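# Move green bin to two-arm edge, hook beside it

## Task

Carry the green bin, and no other object, over the benches to the bench edge where two of the arms are mounted. Set the hook next to that bin, lying flat on the bench with its handle sticking out past that same edge. Every other item must finish on the surface it rests on now. The arrangement must hold without any robot supporting it. At the end, open the grippers and pull the arms away.

## Robot and tools

Robots: three identical i2rt Big YAM arms named arm1, arm2 and arm3. Each has six revolute joints, a two-finger gripper and a wrist camera (arm1_cam_wrist, arm2_cam_wrist, arm3_cam_wrist). Two fixed room cameras, room_a and room_b, watch the scene. The hand reaches roughly 1.0 m from the joint1 axis when fully stretched. With joints 1 and 6 at zero and the hand level and forward, the wrist camera rides on top of the hand looking toward the fingertips.

Frames: one shared scene frame for everything, origin on the floor, +z up. "hand" is the point halfway between the fingertips. Its z axis runs along the fingers, and the fingers open and close along its y axis. The pose of each arm's foot is real but never printed. Camera calibration (K, distortion D, T_world_to_cam, pos_world) is supplied per camera, in OpenCV conventions. Room cameras may be off by up to about 2.3 degrees and 9 mm. Wrist camera poses are derived from reported joint angles, so they can be noticeably less accurate.

execute_actions: argument "actions" is a list holding zero or one action. An action is an object keyed by arm name ("arm1", "arm2", "arm3"). Each arm key holds "joints", an object of absolute joint targets by name (not offsets):
- joint1_rad, -2.879 to 2.879 rad: rotates the arm about its foot, positive counter-clockwise seen from above; 0 unfolds toward where the foot faces.
- joint2_rad, 0 to 3.141 rad: shoulder; 0 has the upper arm pointing back roughly level, increasing lifts it up then forward.
- joint3_rad, 0 to 3.019 rad: elbow; 0 is folded, increasing opens it.
- joint4_rad, -1.692 to 1.57 rad: hand pitch, positive tilts fingers up.
- joint5_rad, -1.57 to 1.57 rad: sideways hand swing, positive to the arm's right.
- joint6_rad, -2.094 to 2.094 rad: hand roll, positive clockwise viewed from behind the hand.
- gripper_m, 0 to 0.093 m: fingertip gap.
Done-tolerances are ±0.045, ±0.14, ±0.09, ±0.055, ±0.03, ±0.035 rad and ±0.003 m respectively. Several arms may be listed in the same action; all start together and may finish at different moments. Joints move at different speeds, so the hand's route can bulge. Any joint or arm you omit may still be driving toward its earlier target. Optional "cameras" picks which images come back: omitted, null or ["all"] gives every camera, [] gives none. An unknown key, camera name or out-of-range value rejects the whole call and nothing moves. An empty actions list just reports state and images.

Results: per robot, joint_positions, joint_status and on_its_own, plus a "pictures" line naming the images in order. joint_status words: "off_target" (stopped short, may still be pushing); "contact_stop" or "time_out" (the joint holds where it stopped; after time_out a joint can keep a target a limited distance away, 0.375, 0.375, 0.113, 0.225, 0.075, 0.3 rad for joints 1 to 6, and keep pushing, reported in on_its_own); "not_followed" (a safety check refused the arm's targets, shown with a "joint command not followed" line and usually a "cause:" line; the gripper part still runs, and the arm may retry these targets on later actions). on_its_own lists what you did not command; "held at" there is the target, not the position. To relieve a pushing joint, command its reported position. A tiny change from the reported position may not move a joint. Loaded joints sag. If a result reports a stop, the remaining motion calls in that same reply are skipped.

Heat: holding loads or pushing warms motors. MOTOR HOT appears at 85 °C; at 100 °C an OVER-TEMPERATURE FAULT drops that arm (motors and gripper go limp) until it cools, and its named keys show "limit_stop_at_motor_heat"; resend targets afterwards.

wait: "seconds" 0 to 10; commands nothing new, returns state and images like an empty action.
zoom_image: "camera" (one of the five names) and "region" [x0, y0, x1, y1] in pixels of that camera's latest full image, origin top-left, at most 504 by 504.
read_manual: optional "section", only "licences"; returns URDF licence text, no motion.
finished_scene: "scene" is the number of the current scene; ends it permanently once the last command has been held, and reports success.

Cautions: the arms keep pushing on contact and can push hard, so avoid pressing into objects or the bench. Never let two arms press together; the anti-collision check ignores fingers, gripper housings and wrist cameras and may react late. Gripper force is about 50 to 62 N per pad. Don't drop, slam or knock items, and never push anything off the work area or onto the floor. Loose objects may occasionally be nudged by an outside disturbance, so recheck before finishing. The scene keeps running while you compose replies, with the robots holding the last command. Finish with grippers open and arms withdrawn so nothing depends on a robot.

Each tool is called after "Emit:" as name(argument=value, ...), one argument or row to a line, values as JSON.

## Session

Emit:
execute_actions(
  actions=[],
)

Scene clock: 0.00 s.
Motor temperatures (°C, as the motors report them): arm1=[22 22 25 22 23 23] | arm2=[24 25 25 22 23 25] | arm3=[24 24 22 25 23 23]
arm1.joint_positions: joint1_rad=-0.649 joint2_rad=+0.626 joint3_rad=+1.659 joint4_rad=-1.617 joint5_rad=-0.189 joint6_rad=+0.220 gripper_m=+0.094
arm1.joint_status: not commanded
arm1.hand: x=-0.2201 y=-0.6793 z=+1.3781 quat_wxyz=(-0.379, +0.264, -0.837, -0.292) (m; scene frame)
arm2.joint_positions: joint1_rad=+0.607 joint2_rad=+0.427 joint3_rad=+1.354 joint4_rad=-1.159 joint5_rad=+0.148 joint6_rad=+0.147 gripper_m=+0.094
arm2.joint_status: not commanded
arm2.hand: x=+0.5277 y=-0.6461 z=+1.3783 quat_wxyz=(-0.260, +0.664, -0.409, -0.569) (m; scene frame)
arm3.joint_positions: joint1_rad=+0.036 joint2_rad=+0.321 joint3_rad=+1.424 joint4_rad=-1.365 joint5_rad=+0.206 joint6_rad=+0.314 gripper_m=+0.094
arm3.joint_status: not commanded
arm3.hand: x=-0.3164 y=+1.4980 z=+1.3595 quat_wxyz=(-0.466, -0.645, -0.459, +0.396) (m; scene frame)
pictures: arm1_cam_wrist, arm2_cam_wrist, arm3_cam_wrist, room_a, room_b
Images, in order (width x height): arm1_cam_wrist 504x504, arm2_cam_wrist 504x504, arm3_cam_wrist 504x504, room_a 504x504, room_b 504x504.

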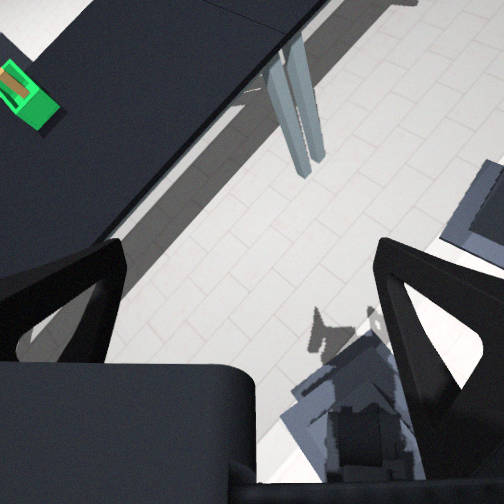

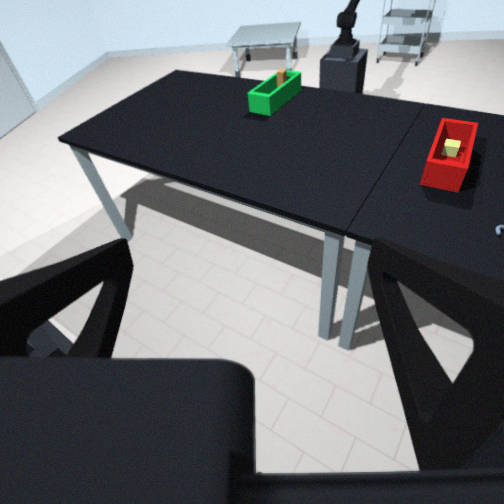

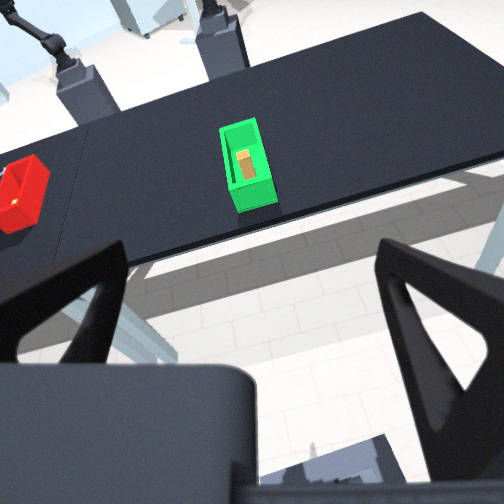

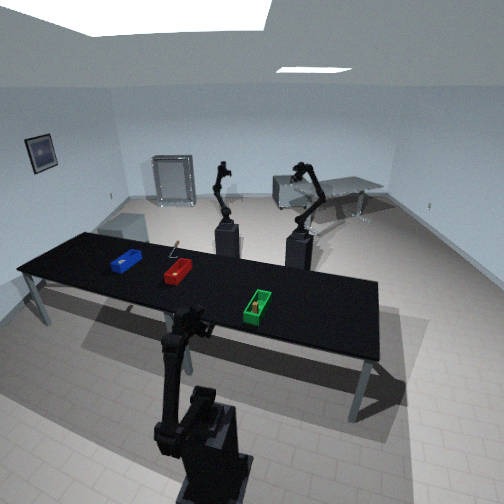

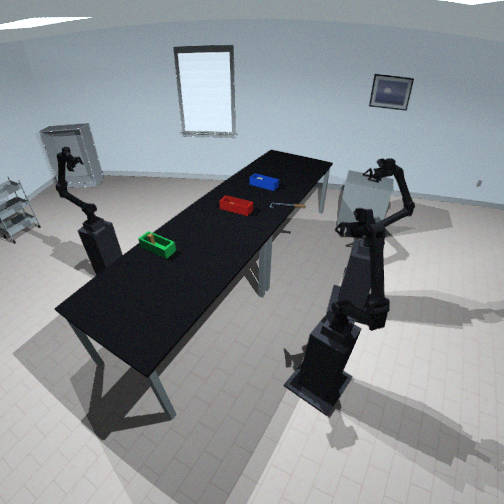

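Emit:
zoom_image(
  camera="room_b",
  region=[200, 160, 330, 240],
)

Emit:
zoom_image(
  camera="room_b",
  region=[120, 210, 200, 270],
)

Emit:
zoom_image(
  camera="room_a",
  region=[100, 225, 290, 335],
)

Emit:
zoom_image(
  camera="arm3_cam_wrist",
  region=[190, 100, 310, 230],
)

Region (200, 160, 330, 240) of room_b's 504x504 image, scaled by 3.877, with more detail than that image has; it fills the top 310 rows of this view, and the rest is white.

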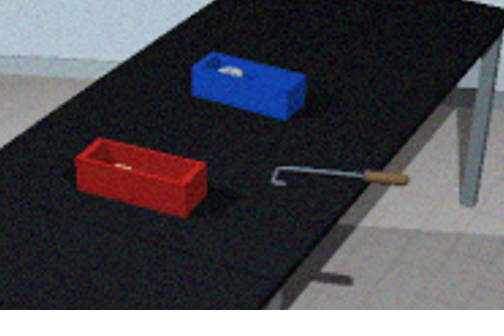

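Region (120, 210, 200, 270) of room_b's 504x504 image, scaled by 6.300, with more detail than that image has; it fills the top 378 rows of this view, and the rest is white.

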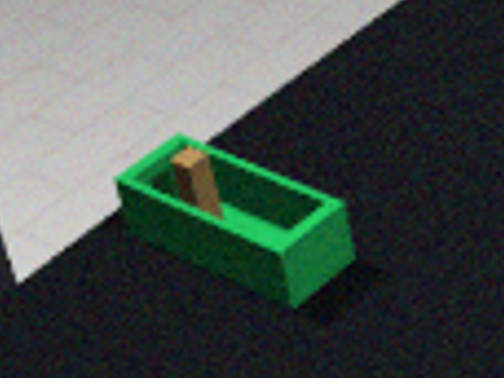

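Region (100, 225, 290, 335) of room_a's 504x504 image, scaled by 2.653, with more detail than that image has; it fills the top 292 rows of this view, and the rest is white.

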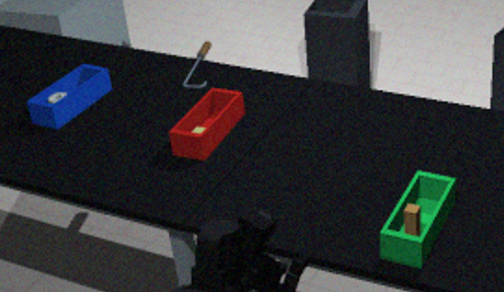

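Region (190, 100, 310, 230) of arm3_cam_wrist's 504x504 image, scaled by 3.877, with more detail than that image has; it fills the left 465 columns of this view, and the rest is white.

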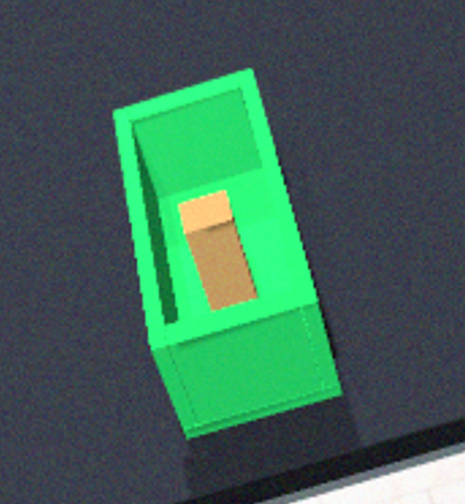

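Emit:
execute_actions(
  actions=[
    {"arm2":{"joints":{"joint1_rad":-0.756,"joint2_rad":2.075,"joint3_rad":0.865,"joint4_rad":1.21,"joint5_rad":-0.93,"joint6_rad":0}},"arm3":{"joints":{"joint1_rad":-0.10,"joint2_rad":2.10,"joint3_rad":0.96,"joint4_rad":0.99,"joint5_rad":0,"joint6_rad":0,"gripper_m":0.07}}},
  ],
)

Scene clock: 112.27 s.
Motor temperatures (°C, as the motors report them): arm1=[22 22 29 22 23 23] | arm2=[24 26 29 23 23 25] | arm3=[24 25 25 25 23 23]
arm1.joint_positions: joint1_rad=-0.649 joint2_rad=+0.626 joint3_rad=+1.659 joint4_rad=-1.617 joint5_rad=-0.189 joint6_rad=+0.220 gripper_m=+0.094
arm1.joint_status: not commanded
arm1.hand: x=-0.2201 y=-0.6793 z=+1.3781 quat_wxyz=(-0.379, +0.264, -0.837, -0.292) (m; scene frame)
arm2.joint_positions: joint1_rad=-0.759 joint2_rad=+2.070 joint3_rad=+0.865 joint4_rad=+1.185 joint5_rad=-0.928 joint6_rad=+0.012 gripper_m=+0.094
arm2.joint_status: all done
arm2.hand: x=+0.8434 y=-0.2415 z=+0.8462 quat_wxyz=(-0.406, +0.562, -0.432, -0.577) (m; scene frame)
arm3.joint_positions: joint1_rad=-0.089 joint2_rad=+2.097 joint3_rad=+0.960 joint4_rad=+0.963 joint5_rad=+0.003 joint6_rad=+0.009 gripper_m=+0.070
arm3.joint_status: all done
arm3.hand: x=-0.2974 y=+0.9183 z=+0.8015 quat_wxyz=(-0.454, -0.540, -0.543, +0.456) (m; scene frame)
pictures: arm1_cam_wrist, arm2_cam_wrist, arm3_cam_wrist, room_a, room_b
camera_calibration (this result's frames):
arm2_cam_wrist: T_world_to_cam=[[0.952683, 0.301067, -0.0418722, -0.699568], [0.145547, -0.572757, -0.806701, 0.428338], [-0.266853, 0.762436, -0.589475, 1.03321], [0, 0, 0, 1]] pos_world=[0.87984, -0.331809, 0.925302]
arm3_cam_wrist: T_world_to_cam=[[-0.999952, 0.00759875, 0.00621476, -0.311119], [0.00107454, 0.714015, -0.700129, -0.0889299], [-0.00975754, -0.700089, -0.713989, 1.33685], [0, 0, 0, 1]] pos_world=[-0.297964, 1.00177, 0.894164]
Images, in order (width x height): arm1_cam_wrist 504x504, arm2_cam_wrist 504x504, arm3_cam_wrist 504x504, room_a 504x504, room_b 504x504.

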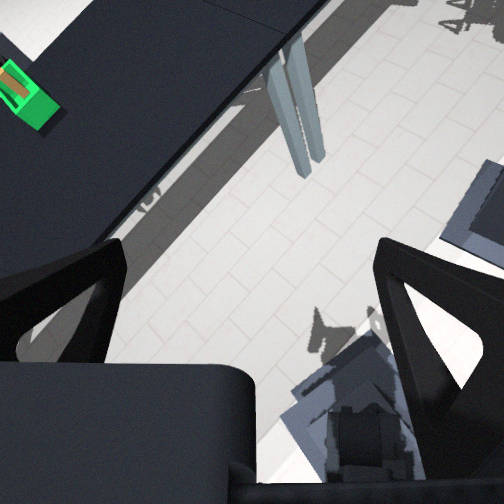

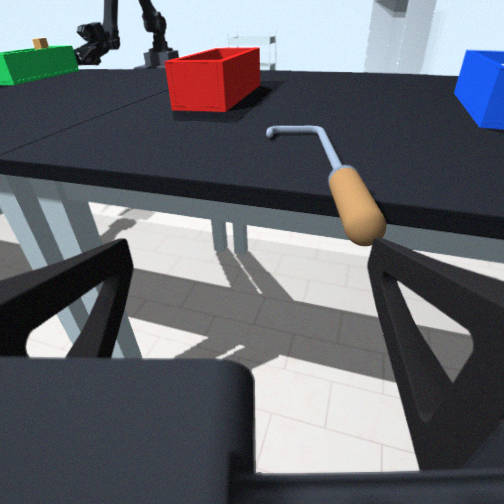

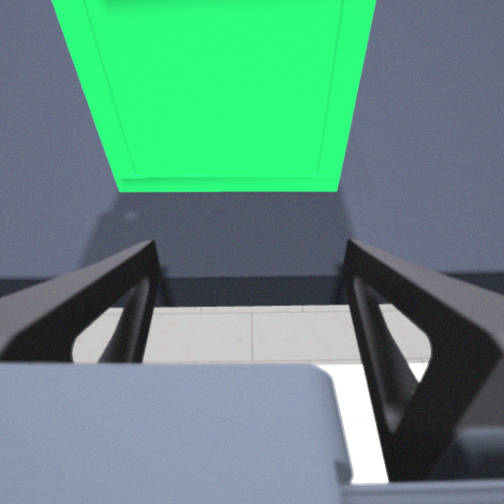

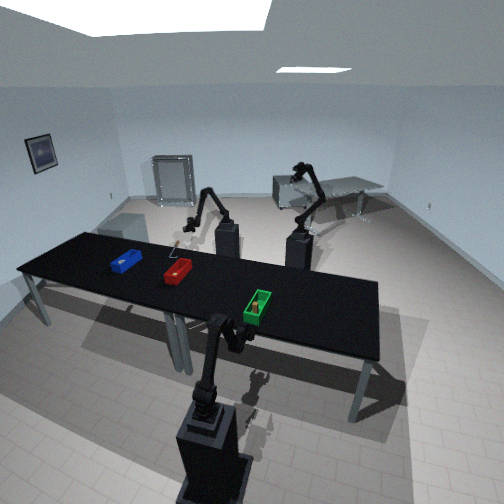

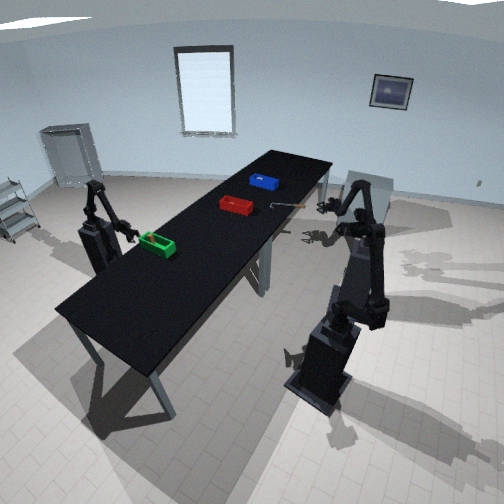

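Emit:
execute_actions(
  actions=[
    {"arm2":{"joints":{"joint1_rad":-0.768,"joint2_rad":2.384,"joint3_rad":1.258,"joint4_rad":1.15,"joint5_rad":-0.917}},"arm3":{"joints":{"joint1_rad":-0.065,"joint2_rad":2.128,"joint3_rad":1.162,"joint4_rad":0.836}}},
  ],
  cameras=["arm2_cam_wrist","arm3_cam_wrist","room_b"],
)

Scene clock: 142.10 s.
Motor temperatures (°C, as the motors report them): arm1=[22 22 29 22 23 23] | arm2=[24 27 27 23 23 25] | arm3=[24 27 24 25 23 23]
arm1.joint_positions: joint1_rad=-0.649 joint2_rad=+0.626 joint3_rad=+1.659 joint4_rad=-1.617 joint5_rad=-0.189 joint6_rad=+0.220 gripper_m=+0.094
arm1.joint_status: not commanded
arm1.hand: x=-0.2201 y=-0.6793 z=+1.3781 quat_wxyz=(-0.379, +0.264, -0.837, -0.292) (m; scene frame)
arm2.joint_positions: joint1_rad=-0.759 joint2_rad=+2.384 joint3_rad=+1.231 joint4_rad=+1.162 joint5_rad=-0.918 joint6_rad=+0.012 gripper_m=+0.094
arm2.joint_status: all done
arm2.hand: x=+0.9020 y=-0.1603 z=+0.7689 quat_wxyz=(-0.419, +0.560, -0.425, -0.575) (m; scene frame)
arm3.joint_positions: joint1_rad=-0.080 joint2_rad=+2.114 joint3_rad=+1.142 joint4_rad=+0.857 joint5_rad=+0.002 joint6_rad=+0.009 gripper_m=+0.070
arm3.joint_status: all done
arm3.hand: x=-0.2901 y=+0.8566 z=+0.8421 quat_wxyz=(-0.472, -0.524, -0.532, +0.469) (m; scene frame)
pictures: arm2_cam_wrist, arm3_cam_wrist, room_b
camera_calibration (this result's frames):
arm2_cam_wrist: T_world_to_cam=[[0.95625, 0.291936, -0.0189635, -0.805406], [0.153469, -0.55577, -0.817048, 0.407498], [-0.249065, 0.778392, -0.576258, 0.917758], [0, 0, 0, 1]] pos_world=[0.936212, -0.252773, 0.846538]
arm3_cam_wrist: T_world_to_cam=[[-0.999983, -0.00192647, 0.00547576, -0.294831], [-0.00534871, 0.672308, -0.740252, 0.0511598], [-0.00225532, -0.740269, -0.672307, 1.32421], [0, 0, 0, 1]] pos_world=[-0.291566, 0.945307, 0.929761]
Images, in order (width x height): arm2_cam_wrist 504x504, arm3_cam_wrist 504x504, room_b 504x504.

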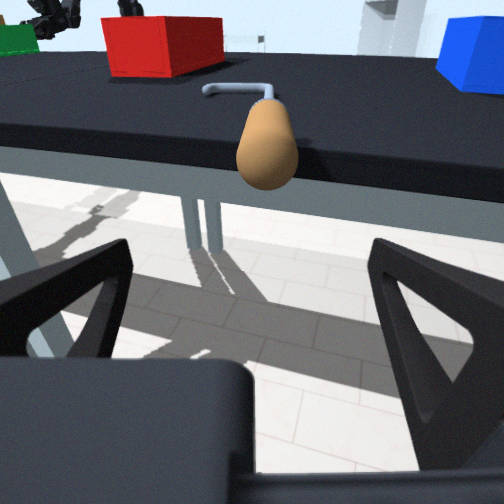

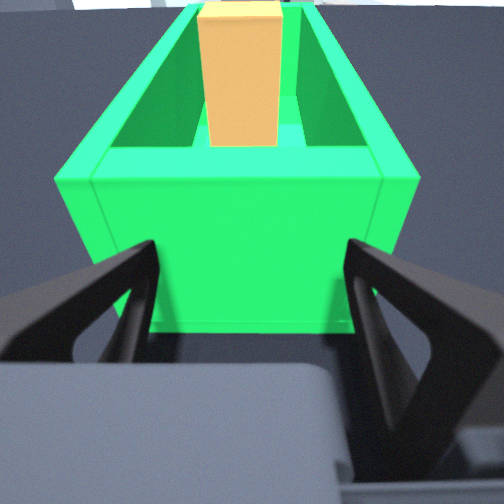

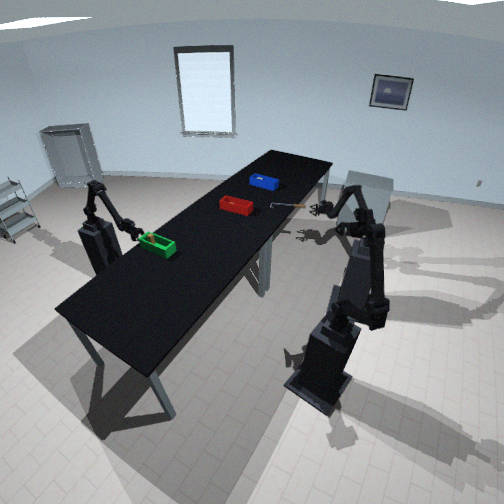

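Emit:
execute_actions(
  actions=[
    {"arm2":{"joints":{"joint1_rad":-0.685,"joint2_rad":2.40,"joint3_rad":1.39,"joint4_rad":1.03,"joint5_rad":-0.845}},"arm3":{"joints":{"joint1_rad":-0.055,"joint2_rad":2.27,"joint3_rad":1.39,"joint4_rad":0.75}}},
  ],
  cameras=["arm2_cam_wrist","arm3_cam_wrist"],
)

Scene clock: 166.00 s.
Motor temperatures (°C, as the motors report them): arm1=[22 22 30 22 23 23] | arm2=[24 28 28 23 23 25] | arm3=[24 28 26 25 23 23]
arm1.joint_positions: joint1_rad=-0.649 joint2_rad=+0.626 joint3_rad=+1.659 joint4_rad=-1.617 joint5_rad=-0.189 joint6_rad=+0.220 gripper_m=+0.094
arm1.joint_status: not commanded
arm1.hand: x=-0.2201 y=-0.6793 z=+1.3781 quat_wxyz=(-0.379, +0.264, -0.837, -0.292) (m; scene frame)
arm2.joint_positions: joint1_rad=-0.683 joint2_rad=+2.384 joint3_rad=+1.369 joint4_rad=+1.046 joint5_rad=-0.847 joint6_rad=+0.012 gripper_m=+0.094
arm2.joint_status: all done
arm2.hand: x=+0.8891 y=-0.0968 z=+0.7979 quat_wxyz=(-0.425, +0.561, -0.415, -0.577) (m; scene frame)
arm3.joint_positions: joint1_rad=-0.071 joint2_rad=+2.255 joint3_rad=+1.353 joint4_rad=+0.769 joint5_rad=+0.003 joint6_rad=+0.002 gripper_m=+0.070
arm3.joint_status: all done
arm3.hand: x=-0.2822 y=+0.7977 z=+0.8152 quat_wxyz=(-0.467, -0.524, -0.540, +0.464) (m; scene frame)
pictures: arm2_cam_wrist, arm3_cam_wrist
camera_calibration (this result's frames):
arm2_cam_wrist: T_world_to_cam=[[0.954776, 0.297317, -0.00229407, -0.822552], [0.165858, -0.538993, -0.825819, 0.466055], [-0.246767, 0.788092, -0.56393, 0.870848], [0, 0, 0, 1]] pos_world=[0.922951, -0.190549, 0.874087]
arm3_cam_wrist: T_world_to_cam=[[-0.999851, -0.0118776, 0.0125314, -0.284607], [-0.0172658, 0.685091, -0.728253, 0.0475222], [0.0000647891, -0.72836, -0.685194, 1.26423], [0, 0, 0, 1]] pos_world=[-0.283826, 0.884878, 0.904418]
Images, in order (width x height): arm2_cam_wrist 504x504, arm3_cam_wrist 504x504.

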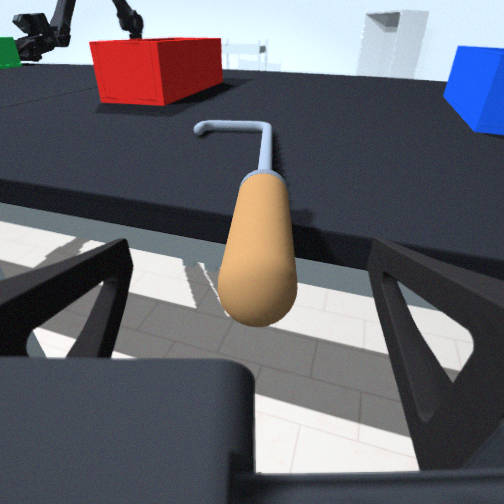

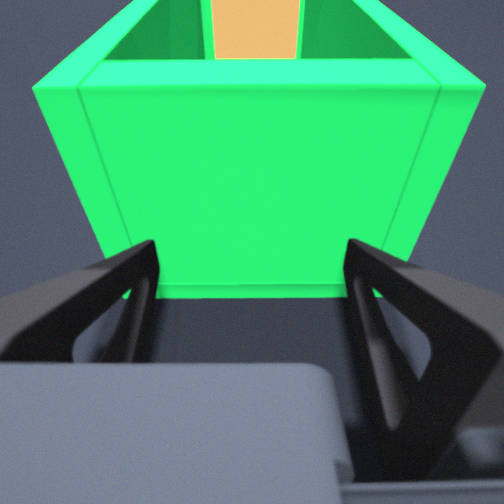

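Emit:
execute_actions(
  actions=[
    {"arm2":{"joints":{"joint1_rad":-0.635,"joint2_rad":2.46,"joint3_rad":1.515,"joint4_rad":0.945,"joint5_rad":-0.765}},"arm3":{"joints":{"joint1_rad":-0.075,"joint2_rad":2.40,"joint3_rad":1.71,"joint4_rad":0.595}}},
  ],
  cameras=["arm2_cam_wrist","arm3_cam_wrist"],
)

Scene clock: 178.43 s.
Motor temperatures (°C, as the motors report them): arm1=[22 22 30 22 23 23] | arm2=[24 29 29 23 23 25] | arm3=[24 29 27 25 23 23]
arm1.joint_positions: joint1_rad=-0.649 joint2_rad=+0.626 joint3_rad=+1.659 joint4_rad=-1.617 joint5_rad=-0.189 joint6_rad=+0.220 gripper_m=+0.094
arm1.joint_status: not commanded
arm1.hand: x=-0.2201 y=-0.6793 z=+1.3781 quat_wxyz=(-0.379, +0.264, -0.837, -0.292) (m; scene frame)
arm2.joint_positions: joint1_rad=-0.641 joint2_rad=+2.441 joint3_rad=+1.476 joint4_rad=+0.961 joint5_rad=-0.767 joint6_rad=+0.012 gripper_m=+0.094
arm2.joint_status: all done
arm2.hand: x=+0.8867 y=-0.0579 z=+0.7840 quat_wxyz=(-0.424, +0.554, -0.438, -0.567) (m; scene frame)
arm3.joint_positions: joint1_rad=-0.071 joint2_rad=+2.384 joint3_rad=+1.671 joint4_rad=+0.613 joint5_rad=+0.003 joint6_rad=+0.001 gripper_m=+0.070
arm3.joint_status: all done
arm3.hand: x=-0.2800 y=+0.7148 z=+0.8338 quat_wxyz=(-0.476, -0.516, -0.532, +0.473) (m; scene frame)
pictures: arm2_cam_wrist, arm3_cam_wrist
camera_calibration (this result's frames):
arm2_cam_wrist: T_world_to_cam=[[0.965117, 0.26033, -0.0278771, -0.823132], [0.129922, -0.568638, -0.812263, 0.495446], [-0.227309, 0.780307, -0.582625, 0.828656], [0, 0, 0, 1]] pos_world=[0.91841, -0.15059, 0.862282]
arm3_cam_wrist: T_world_to_cam=[[-0.99985, -0.0119136, 0.0125417, -0.283682], [-0.0172854, 0.660258, -0.75084, 0.154491], [0.000664439, -0.750945, -0.660365, 1.21212], [0, 0, 0, 1]] pos_world=[-0.281774, 0.804854, 0.92]
Images, in order (width x height): arm2_cam_wrist 504x504, arm3_cam_wrist 504x504.

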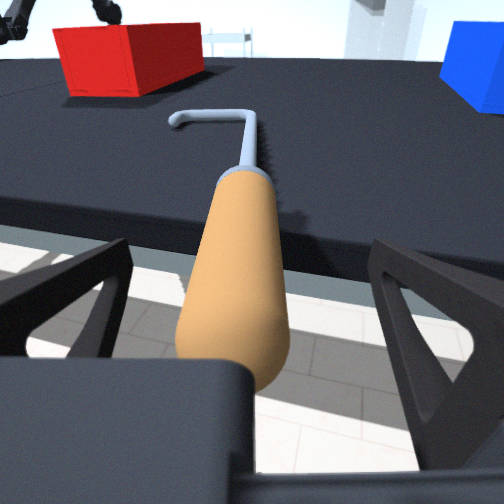

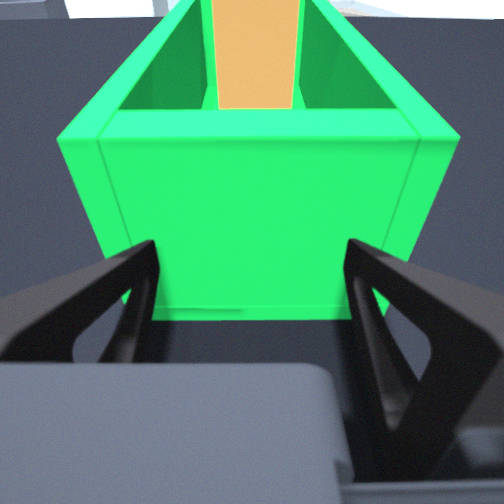

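Emit:
execute_actions(
  actions=[
    {"arm2":{"joints":{"gripper_m":0.0}},"arm3":{"joints":{"joint2_rad":2.60,"joint3_rad":2.12,"joint4_rad":0.385}},"arm1":{"joints":{"joint1_rad":0.0,"joint2_rad":2.2,"joint3_rad":0.9,"joint4_rad":1.3,"joint5_rad":-0.5,"joint6_rad":0}}},
  ],
)

Scene clock: 189.40 s.
Motor temperatures (°C, as the motors report them): arm1=[22 22 30 22 23 23] | arm2=[24 29 29 23 23 25] | arm3=[24 30 29 25 23 23]
arm1.joint_positions: joint1_rad=+0.008 joint2_rad=+2.211 joint3_rad=+0.889 joint4_rad=+1.281 joint5_rad=-0.497 joint6_rad=+0.012 gripper_m=+0.094
arm1.joint_status: all done
arm1.hand: x=-0.2846 y=-0.1768 z=+0.7929 quat_wxyz=(-0.398, +0.574, -0.431, -0.571) (m; scene frame)
arm2.joint_positions: joint1_rad=-0.641 joint2_rad=+2.441 joint3_rad=+1.476 joint4_rad=+0.961 joint5_rad=-0.767 joint6_rad=+0.011 gripper_m=+0.030
arm2.joint_status: gripper_m off_target (ended at +0.030, target +0.000)
arm2.hand: x=+0.8869 y=-0.0577 z=+0.7841 quat_wxyz=(-0.424, +0.554, -0.438, -0.567) (m; scene frame)
arm3.joint_positions: joint1_rad=-0.071 joint2_rad=+2.579 joint3_rad=+2.074 joint4_rad=+0.404 joint5_rad=+0.002 joint6_rad=+0.001 gripper_m=+0.070
arm3.joint_status: all done
arm3.hand: x=-0.2781 y=+0.6348 z=+0.8319 quat_wxyz=(-0.476, -0.517, -0.533, +0.472) (m; scene frame)
pictures: arm1_cam_wrist, arm2_cam_wrist, arm3_cam_wrist, room_a, room_b
camera_calibration (this result's frames):
arm1_cam_wrist: T_world_to_cam=[[0.955298, 0.292841, -0.0406282, 0.351857], [0.146564, -0.588434, -0.795151, 0.579531], [-0.25676, 0.753651, -0.605049, 0.665151], [0, 0, 0, 1]] pos_world=[-0.250283, -0.263314, 0.877559]
arm2_cam_wrist: T_world_to_cam=[[0.965233, 0.259967, -0.0272316, -0.823909], [0.130152, -0.568343, -0.812432, 0.495573], [-0.226683, 0.780643, -0.582419, 0.827984], [0, 0, 0, 1]] pos_world=[0.918455, -0.150515, 0.862417]
arm3_cam_wrist: T_world_to_cam=[[-0.999842, -0.0126731, 0.0124853, -0.282142], [-0.017747, 0.661684, -0.749573, 0.20379], [0.00123803, -0.749676, -0.661804, 1.1514], [0, 0, 0, 1]] pos_world=[-0.279906, 0.724755, 0.918277]
Images, in order (width x height): arm1_cam_wrist 504x504, arm2_cam_wrist 504x504, arm3_cam_wrist 504x504, room_a 504x504, room_b 504x504.

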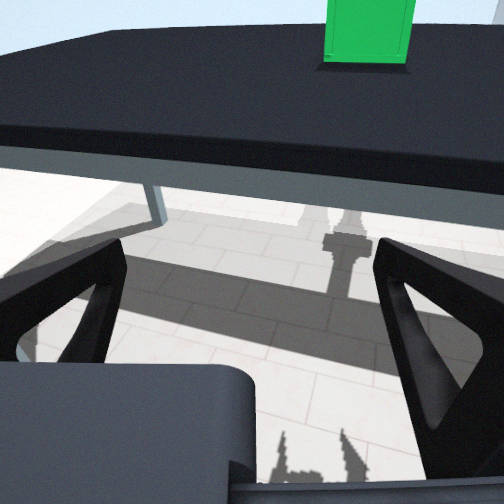

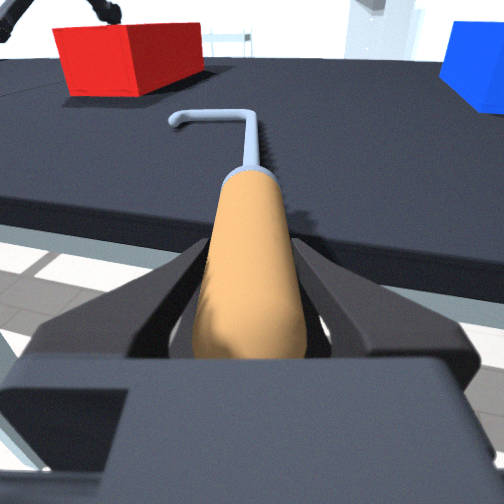

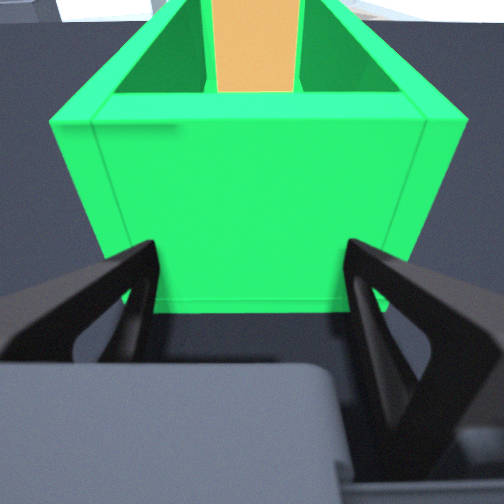

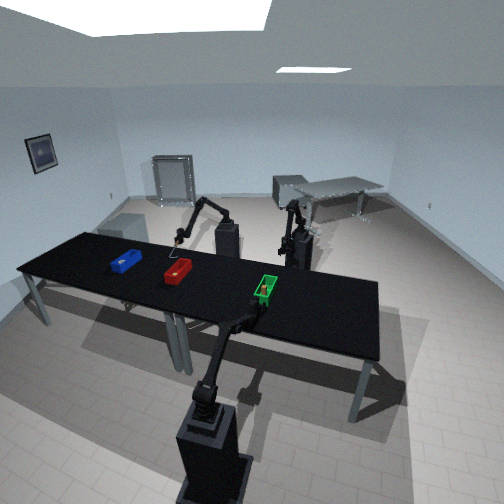

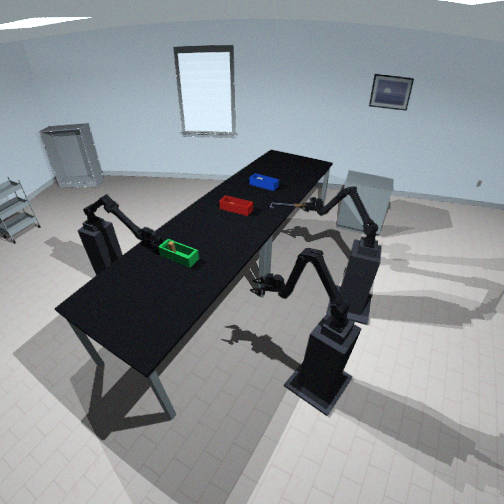

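Emit:
execute_actions(
  actions=[
    {"arm2":{"joints":{"joint2_rad":2.15,"joint4_rad":0.72}},"arm3":{"joints":{"joint2_rad":2.79,"joint3_rad":2.52,"joint4_rad":0.185}}},
  ],
  cameras=["arm2_cam_wrist","arm3_cam_wrist","room_b"],
)

Scene clock: 203.70 s.
Motor temperatures (°C, as the motors report them): arm1=[22 24 29 23 23 23] | arm2=[24 30 30 23 23 25] | arm3=[24 31 31 25 23 23]
arm1.joint_positions: joint1_rad=+0.008 joint2_rad=+2.211 joint3_rad=+0.889 joint4_rad=+1.281 joint5_rad=-0.497 joint6_rad=+0.012 gripper_m=+0.094
arm1.joint_status: not commanded
arm1.hand: x=-0.2846 y=-0.1768 z=+0.7929 quat_wxyz=(-0.398, +0.574, -0.431, -0.571) (m; scene frame)
arm2.joint_positions: joint1_rad=-0.641 joint2_rad=+2.158 joint3_rad=+1.479 joint4_rad=+0.720 joint5_rad=-0.765 joint6_rad=+0.009 gripper_m=+0.030
arm2.joint_status: all done
arm2.hand: x=+0.8956 y=-0.0472 z=+0.9519 quat_wxyz=(-0.441, +0.551, -0.422, -0.569) (m; scene frame)
arm3.joint_positions: joint1_rad=-0.071 joint2_rad=+2.767 joint3_rad=+2.471 joint4_rad=+0.203 joint5_rad=+0.002 joint6_rad=+0.001 gripper_m=+0.070
arm3.joint_status: all done
arm3.hand: x=-0.2768 y=+0.5829 z=+0.8372 quat_wxyz=(-0.478, -0.515, -0.531, +0.474) (m; scene frame)
pictures: arm2_cam_wrist, arm3_cam_wrist, room_b
camera_calibration (this result's frames):
arm2_cam_wrist: T_world_to_cam=[[0.966055, 0.258267, 0.00593569, -0.862899], [0.148558, -0.536595, -0.83066, 0.639094], [-0.211347, 0.803345, -0.556748, 0.882384], [0, 0, 0, 1]] pos_world=[0.925155, -0.143066, 1.02726]
arm3_cam_wrist: T_world_to_cam=[[-0.999843, -0.0126719, 0.0124075, -0.281549], [-0.0176775, 0.655946, -0.754601, 0.249739], [0.00142354, -0.754702, -0.656067, 1.11419], [0, 0, 0, 1]] pos_world=[-0.278676, 0.673499, 0.92293]
Images, in order (width x height): arm2_cam_wrist 504x504, arm3_cam_wrist 504x504, room_b 504x504.

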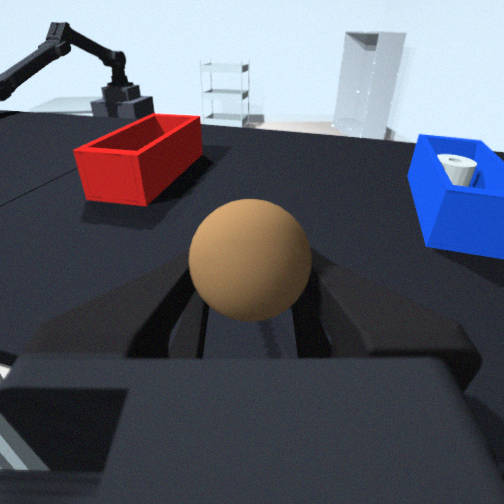

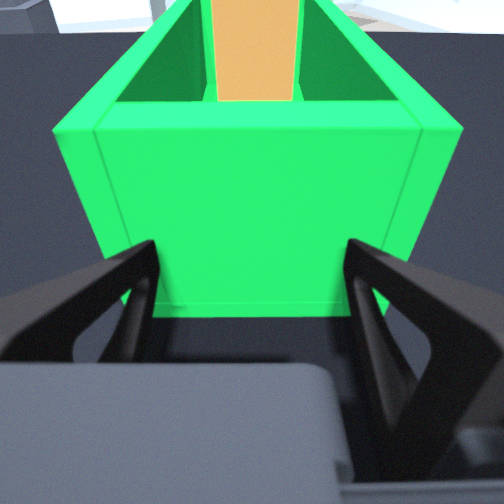

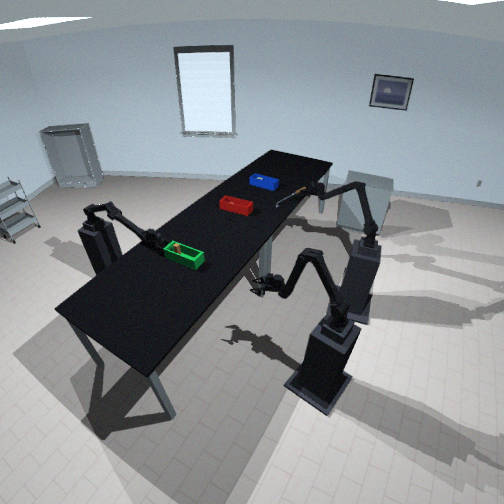

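Emit:
execute_actions(
  actions=[
    {"arm2":{"joints":{"joint1_rad":-0.135,"joint2_rad":2.09,"joint3_rad":1.086,"joint4_rad":1.03,"joint5_rad":0}},"arm3":{"joints":{"joint2_rad":2.4,"joint3_rad":1.8,"joint4_rad":0.55}}},
  ],
  cameras=["arm2_cam_wrist","room_a","room_b"],
)

Scene clock: 236.23 s.
Motor temperatures (°C, as the motors report them): arm1=[22 25 28 23 23 23] | arm2=[24 31 32 23 23 25] | arm3=[24 34 34 25 23 23]
arm1.joint_positions: joint1_rad=+0.008 joint2_rad=+2.211 joint3_rad=+0.889 joint4_rad=+1.281 joint5_rad=-0.497 joint6_rad=+0.012 gripper_m=+0.094
arm1.joint_status: not commanded
arm1.hand: x=-0.2846 y=-0.1768 z=+0.7929 quat_wxyz=(-0.398, +0.574, -0.431, -0.571) (m; scene frame)
arm2.joint_positions: joint1_rad=-0.136 joint2_rad=+2.106 joint3_rad=+1.083 joint4_rad=+1.004 joint5_rad=+0.000 joint6_rad=+0.004 gripper_m=+0.030
arm2.joint_status: all done
arm2.hand: x=+0.6193 y=-0.0710 z=+0.8703 quat_wxyz=(-0.492, +0.499, -0.509, -0.500) (m; scene frame)
arm3.joint_positions: joint1_rad=-0.071 joint2_rad=+2.403 joint3_rad=+1.793 joint4_rad=+0.541 joint5_rad=+0.002 joint6_rad=+0.001 gripper_m=+0.070
arm3.joint_status: all done
arm3.hand: x=-0.2788 y=+0.6860 z=+0.8662 quat_wxyz=(-0.485, -0.509, -0.525, +0.480) (m; scene frame)
pictures: arm2_cam_wrist, room_a, room_b
camera_calibration (this result's frames):
arm2_cam_wrist: T_world_to_cam=[[0.999816, 0.00161943, -0.0191378, -0.606642], [-0.0143459, -0.599557, -0.800203, 0.669464], [-0.0127701, 0.80033, -0.599423, 0.711595], [0, 0, 0, 1]] pos_world=[0.625221, -0.167147, 0.950644]
Images, in order (width x height): arm2_cam_wrist 504x504, room_a 504x504, room_b 504x504.

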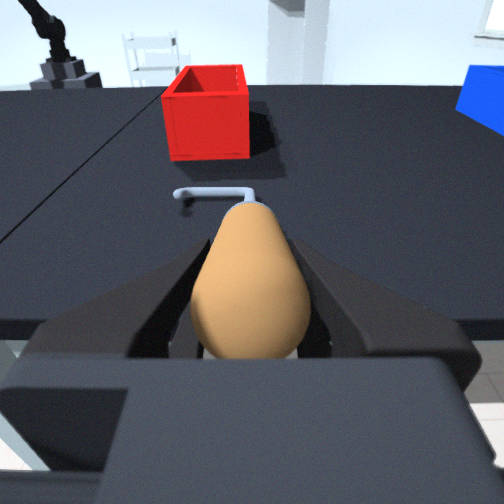

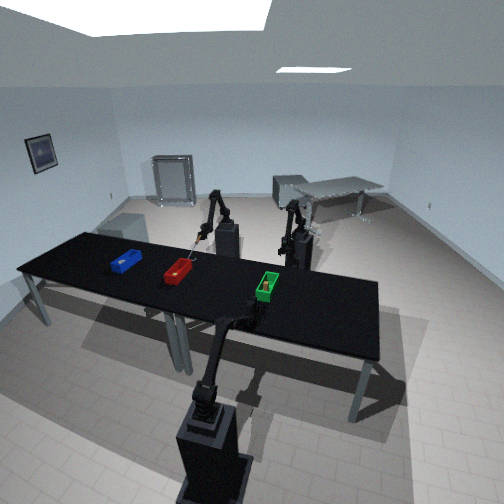

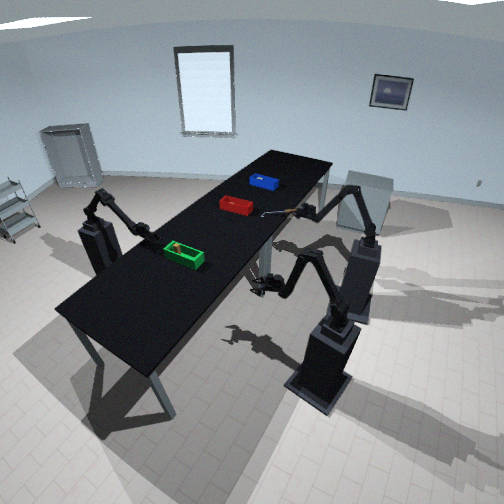

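Emit:
execute_actions(
  actions=[
    {"arm2":{"joints":{"joint1_rad":0.603,"joint2_rad":2.464,"joint3_rad":1.865,"joint4_rad":0.62,"joint5_rad":0.738}},"arm3":{"joints":{"joint2_rad":1.5,"joint3_rad":1.1,"joint4_rad":0.0}},"arm1":{"joints":{"joint1_rad":0.2}}},
  ],
  cameras=["arm2_cam_wrist","room_b"],
)

Emit:
execute_actions(
  actions=[
    {"arm2":{"joints":{"joint2_rad":2.60,"joint3_rad":1.90,"joint4_rad":0.74}}},
  ],
  cameras=["arm2_cam_wrist","room_b"],
)

Scene clock: 250.43 s.
Motor temperatures (°C, as the motors report them): arm1=[22 25 28 23 23 23] | arm2=[24 31 31 23 23 25] | arm3=[24 33 31 25 23 23]
arm1.joint_positions: joint1_rad=+0.210 joint2_rad=+2.211 joint3_rad=+0.889 joint4_rad=+1.281 joint5_rad=-0.500 joint6_rad=+0.011 gripper_m=+0.094
arm1.joint_status: all done
arm1.hand: x=-0.4111 y=-0.1835 z=+0.7937 quat_wxyz=(-0.339, +0.615, -0.370, -0.609) (m; scene frame)
arm2.joint_positions: joint1_rad=+0.588 joint2_rad=+2.476 joint3_rad=+1.808 joint4_rad=+0.617 joint5_rad=+0.740 joint6_rad=+0.004 gripper_m=+0.030
arm2.joint_status: all done
arm2.hand: x=+0.1348 y=-0.0648 z=+0.8512 quat_wxyz=(-0.499, +0.508, -0.510, -0.483) (m; scene frame)
arm3.joint_positions: joint1_rad=-0.071 joint2_rad=+1.481 joint3_rad=+1.107 joint4_rad=+0.020 joint5_rad=+0.002 joint6_rad=+0.001 gripper_m=+0.070
arm3.joint_status: all done
arm3.hand: x=-0.2826 y=+0.9503 z=+1.0554 quat_wxyz=(-0.405, -0.572, -0.589, +0.403) (m; scene frame)
pictures: arm2_cam_wrist, room_b
camera_calibration (this result's frames):
arm2_cam_wrist: T_world_to_cam=[[0.99979, -0.0147058, 0.0142704, -0.15208], [0.00223395, -0.614031, -0.789279, 0.638456], [0.0203694, 0.789145, -0.613869, 0.696129], [0, 0, 0, 1]] pos_world=[0.136442, -0.159551, 0.933422]
Images, in order (width x height): arm2_cam_wrist 504x504, room_b 504x504.

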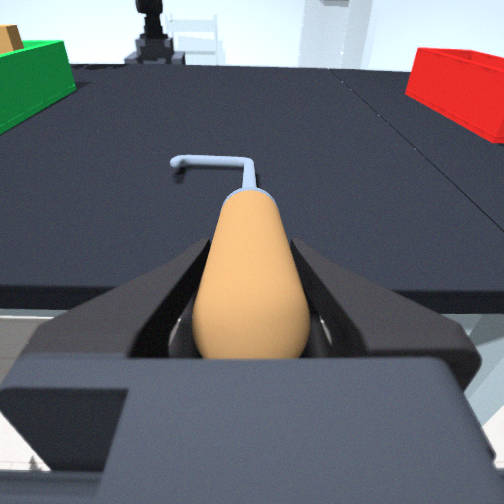

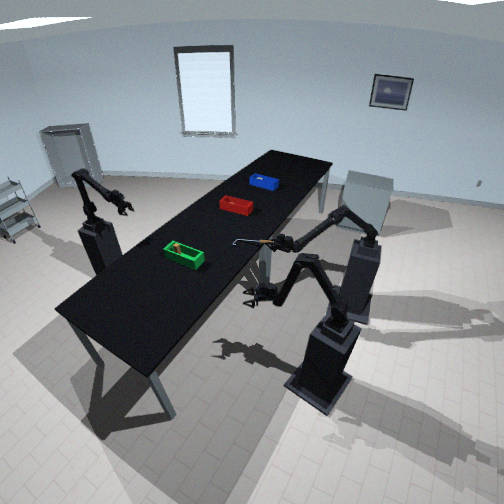

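Scene clock: 251.47 s.
Motor temperatures (°C, as the motors report them): arm1=[22 25 28 23 23 23] | arm2=[24 31 31 23 23 25] | arm3=[24 33 31 25 23 23]
arm1.joint_positions: joint1_rad=+0.210 joint2_rad=+2.211 joint3_rad=+0.889 joint4_rad=+1.281 joint5_rad=-0.500 joint6_rad=+0.011 gripper_m=+0.094
arm1.joint_status: not commanded
arm1.hand: x=-0.4111 y=-0.1835 z=+0.7937 quat_wxyz=(-0.339, +0.615, -0.370, -0.609) (m; scene frame)
arm2.joint_positions: joint1_rad=+0.590 joint2_rad=+2.607 joint3_rad=+1.849 joint4_rad=+0.711 joint5_rad=+0.737 joint6_rad=+0.004 gripper_m=+0.030
arm2.joint_status: all done
arm2.hand: x=+0.1329 y=-0.0669 z=+0.7798 quat_wxyz=(-0.498, +0.508, -0.508, -0.485) (m; scene frame)
arm3.joint_positions: joint1_rad=-0.071 joint2_rad=+1.481 joint3_rad=+1.107 joint4_rad=+0.020 joint5_rad=+0.002 joint6_rad=+0.001 gripper_m=+0.070
arm3.joint_status: not commanded
arm3.hand: x=-0.2826 y=+0.9503 z=+1.0554 quat_wxyz=(-0.405, -0.572, -0.589, +0.403) (m; scene frame)
pictures: arm2_cam_wrist, room_b
camera_calibration (this result's frames):
arm2_cam_wrist: T_world_to_cam=[[0.999885, -0.00943396, 0.0118578, -0.147012], [0.00360446, -0.612006, -0.790845, 0.582069], [0.0147178, 0.790797, -0.611902, 0.65331], [0, 0, 0, 1]] pos_world=[0.135282, -0.161792, 0.86183]
Images, in order (width x height): arm2_cam_wrist 504x504, room_b 504x504.

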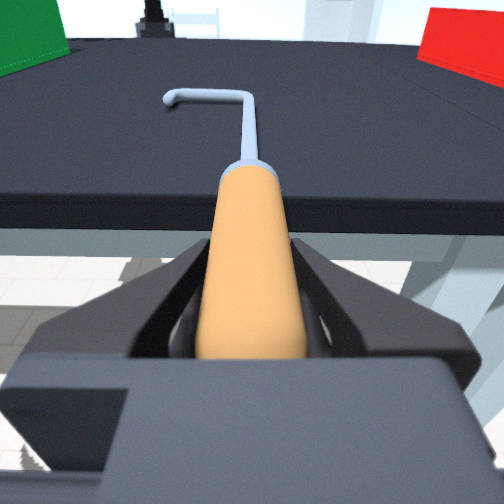

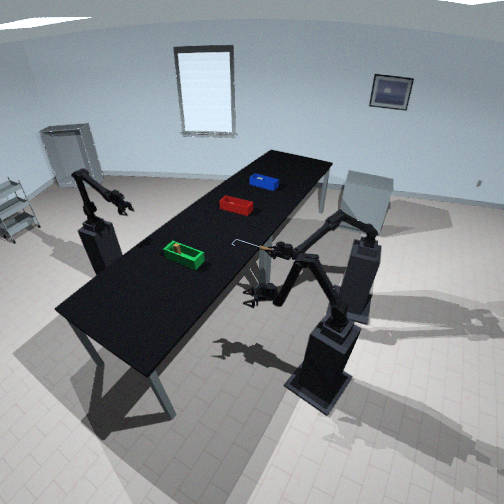

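Emit:
execute_actions(
  actions=[
    {"arm2":{"joints":{"gripper_m":0.093}}},
  ],
  cameras=[],
)

Emit:
execute_actions(
  actions=[
    {"arm2":{"joints":{"joint2_rad":2.35}}},
  ],
  cameras=["arm2_cam_wrist"],
)

Scene clock: 257.70 s.
Motor temperatures (°C, as the motors report them): arm1=[22 25 28 23 23 23] | arm2=[24 32 32 23 23 25] | arm3=[24 32 31 25 23 23]
arm1.joint_positions: joint1_rad=+0.210 joint2_rad=+2.211 joint3_rad=+0.889 joint4_rad=+1.281 joint5_rad=-0.500 joint6_rad=+0.011 gripper_m=+0.094
arm1.joint_status: not commanded
arm1.hand: x=-0.4111 y=-0.1835 z=+0.7937 quat_wxyz=(-0.339, +0.615, -0.370, -0.609) (m; scene frame)
arm2.joint_positions: joint1_rad=+0.590 joint2_rad=+2.607 joint3_rad=+1.852 joint4_rad=+0.714 joint5_rad=+0.737 joint6_rad=+0.004 gripper_m=+0.093
arm2.joint_status: all done
arm2.hand: x=+0.1324 y=-0.0662 z=+0.7820 quat_wxyz=(-0.498, +0.505, -0.508, -0.488) (m; scene frame)
arm3.joint_positions: joint1_rad=-0.071 joint2_rad=+1.481 joint3_rad=+1.107 joint4_rad=+0.020 joint5_rad=+0.002 joint6_rad=+0.001 gripper_m=+0.070
arm3.joint_status: not commanded
arm3.hand: x=-0.2826 y=+0.9503 z=+1.0554 quat_wxyz=(-0.405, -0.572, -0.589, +0.403) (m; scene frame)
pictures: none
No camera images: the call's "cameras" was empty. Leave "cameras" out to get every camera's image.

Scene clock: 259.13 s.
Motor temperatures (°C, as the motors report them): arm1=[22 25 28 23 23 23] | arm2=[24 32 32 23 23 25] | arm3=[24 32 31 25 23 23]
arm1.joint_positions: joint1_rad=+0.210 joint2_rad=+2.211 joint3_rad=+0.889 joint4_rad=+1.281 joint5_rad=-0.500 joint6_rad=+0.011 gripper_m=+0.094
arm1.joint_status: not commanded
arm1.hand: x=-0.4111 y=-0.1835 z=+0.7937 quat_wxyz=(-0.339, +0.615, -0.370, -0.609) (m; scene frame)
arm2.joint_positions: joint1_rad=+0.590 joint2_rad=+2.329 joint3_rad=+1.886 joint4_rad=+0.730 joint5_rad=+0.737 joint6_rad=+0.004 gripper_m=+0.093
arm2.joint_status: all done
arm2.hand: x=+0.1308 y=-0.0609 z=+1.0385 quat_wxyz=(-0.499, +0.385, -0.496, -0.597) (m; scene frame)
arm3.joint_positions: joint1_rad=-0.071 joint2_rad=+1.481 joint3_rad=+1.107 joint4_rad=+0.020 joint5_rad=+0.002 joint6_rad=+0.001 gripper_m=+0.070
arm3.joint_status: not commanded
arm3.hand: x=-0.2826 y=+0.9503 z=+1.0554 quat_wxyz=(-0.405, -0.572, -0.589, +0.403) (m; scene frame)
pictures: arm2_cam_wrist
camera_calibration (this result's frames):
arm2_cam_wrist: T_world_to_cam=[[0.977975, 0.012272, -0.20836, 0.0849516], [-0.18633, -0.398492, -0.898045, 0.939514], [-0.0940506, 0.91709, -0.387428, 0.595689], [0, 0, 0, 1]] pos_world=[0.148004, -0.172954, 1.09221]
Images, in order (width x height): arm2_cam_wrist 504x504.

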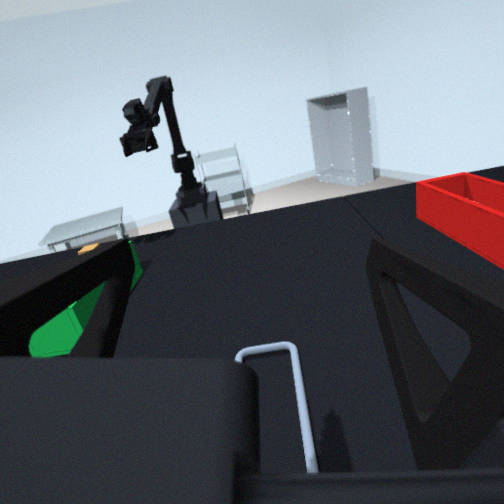

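Emit:
execute_actions(
  actions=[
    {"arm2":{"joints":{"joint1_rad":-0.3,"joint2_rad":1.2,"joint3_rad":1.0,"joint4_rad":0,"joint5_rad":0}},"arm1":{"joints":{"joint1_rad":-0.584,"joint5_rad":-0.769}}},
  ],
  cameras=[],
)

Emit:
execute_actions(
  actions=[
    {"arm1":{"joints":{"joint2_rad":2.42,"joint3_rad":1.48,"joint4_rad":0.96}}},
  ],
  cameras=["arm1_cam_wrist","room_b"],
)

Scene clock: 276.00 s.
Motor temperatures (°C, as the motors report them): arm1=[22 26 28 23 23 23] | arm2=[24 32 32 23 23 25] | arm3=[24 31 30 25 23 23]
arm1.joint_positions: joint1_rad=-0.594 joint2_rad=+2.211 joint3_rad=+0.889 joint4_rad=+1.281 joint5_rad=-0.766 joint6_rad=+0.010 gripper_m=+0.094
arm1.joint_status: all done
arm1.hand: x=+0.0192 y=-0.2978 z=+0.7918 quat_wxyz=(-0.487, +0.491, -0.521, -0.500) (m; scene frame)
arm2.joint_positions: joint1_rad=-0.305 joint2_rad=+1.192 joint3_rad=+1.004 joint4_rad=+0.016 joint5_rad=+0.002 joint6_rad=+0.004 gripper_m=+0.093
arm2.joint_status: all done
arm2.hand: x=+0.7181 y=-0.2357 z=+1.1720 quat_wxyz=(-0.488, +0.487, -0.590, -0.420) (m; scene frame)
arm3.joint_positions: joint1_rad=-0.071 joint2_rad=+1.481 joint3_rad=+1.107 joint4_rad=+0.020 joint5_rad=+0.002 joint6_rad=+0.001 gripper_m=+0.070
arm3.joint_status: not commanded
arm3.hand: x=-0.2826 y=+0.9503 z=+1.0554 quat_wxyz=(-0.405, -0.572, -0.589, +0.403) (m; scene frame)
pictures: none
No camera images: the call's "cameras" was empty. Leave "cameras" out to get every camera's image.

Scene clock: 277.37 s.
Motor temperatures (°C, as the motors report them): arm1=[22 26 28 23 23 23] | arm2=[24 32 32 23 23 25] | arm3=[24 30 30 25 23 23]
arm1.joint_positions: joint1_rad=-0.594 joint2_rad=+2.424 joint3_rad=+1.451 joint4_rad=+0.965 joint5_rad=-0.768 joint6_rad=+0.010 gripper_m=+0.094
arm1.joint_status: all done
arm1.hand: x=+0.1389 y=-0.1770 z=+0.7871 quat_wxyz=(-0.498, +0.491, -0.510, -0.501) (m; scene frame)
arm2.joint_positions: joint1_rad=-0.305 joint2_rad=+1.192 joint3_rad=+1.004 joint4_rad=+0.016 joint5_rad=+0.002 joint6_rad=+0.004 gripper_m=+0.093
arm2.joint_status: not commanded
arm2.hand: x=+0.7181 y=-0.2357 z=+1.1720 quat_wxyz=(-0.488, +0.487, -0.590, -0.420) (m; scene frame)
arm3.joint_positions: joint1_rad=-0.071 joint2_rad=+1.481 joint3_rad=+1.107 joint4_rad=+0.020 joint5_rad=+0.002 joint6_rad=+0.001 gripper_m=+0.070
arm3.joint_status: not commanded
arm3.hand: x=-0.2826 y=+0.9503 z=+1.0554 quat_wxyz=(-0.405, -0.572, -0.589, +0.403) (m; scene frame)
pictures: arm1_cam_wrist, room_b
camera_calibration (this result's frames):
arm1_cam_wrist: T_world_to_cam=[[0.999076, -0.0332924, -0.0271877, -0.127276], [-0.0414872, -0.581479, -0.812503, 0.55373], [0.0112411, 0.81288, -0.582322, 0.725921], [0, 0, 0, 1]] pos_world=[0.14197, -0.272342, 0.869167]
Images, in order (width x height): arm1_cam_wrist 504x504, room_b 504x504.

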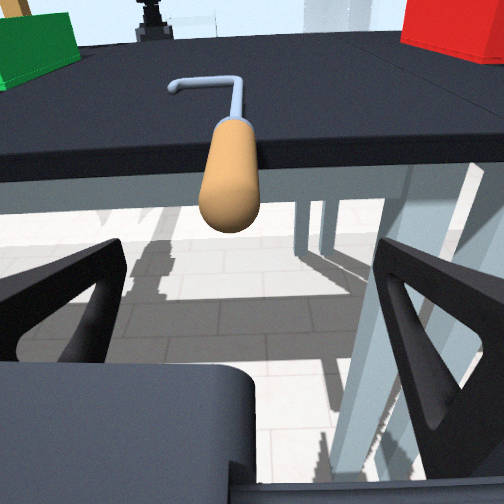

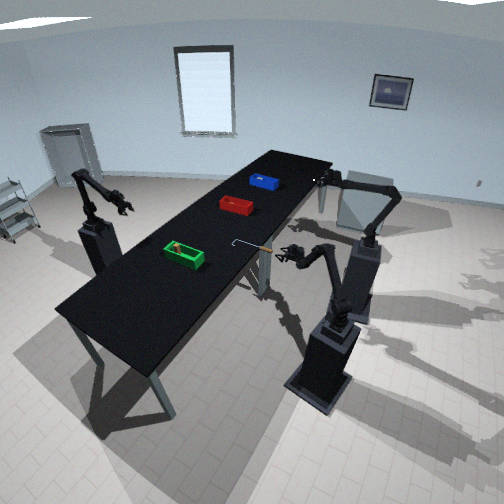

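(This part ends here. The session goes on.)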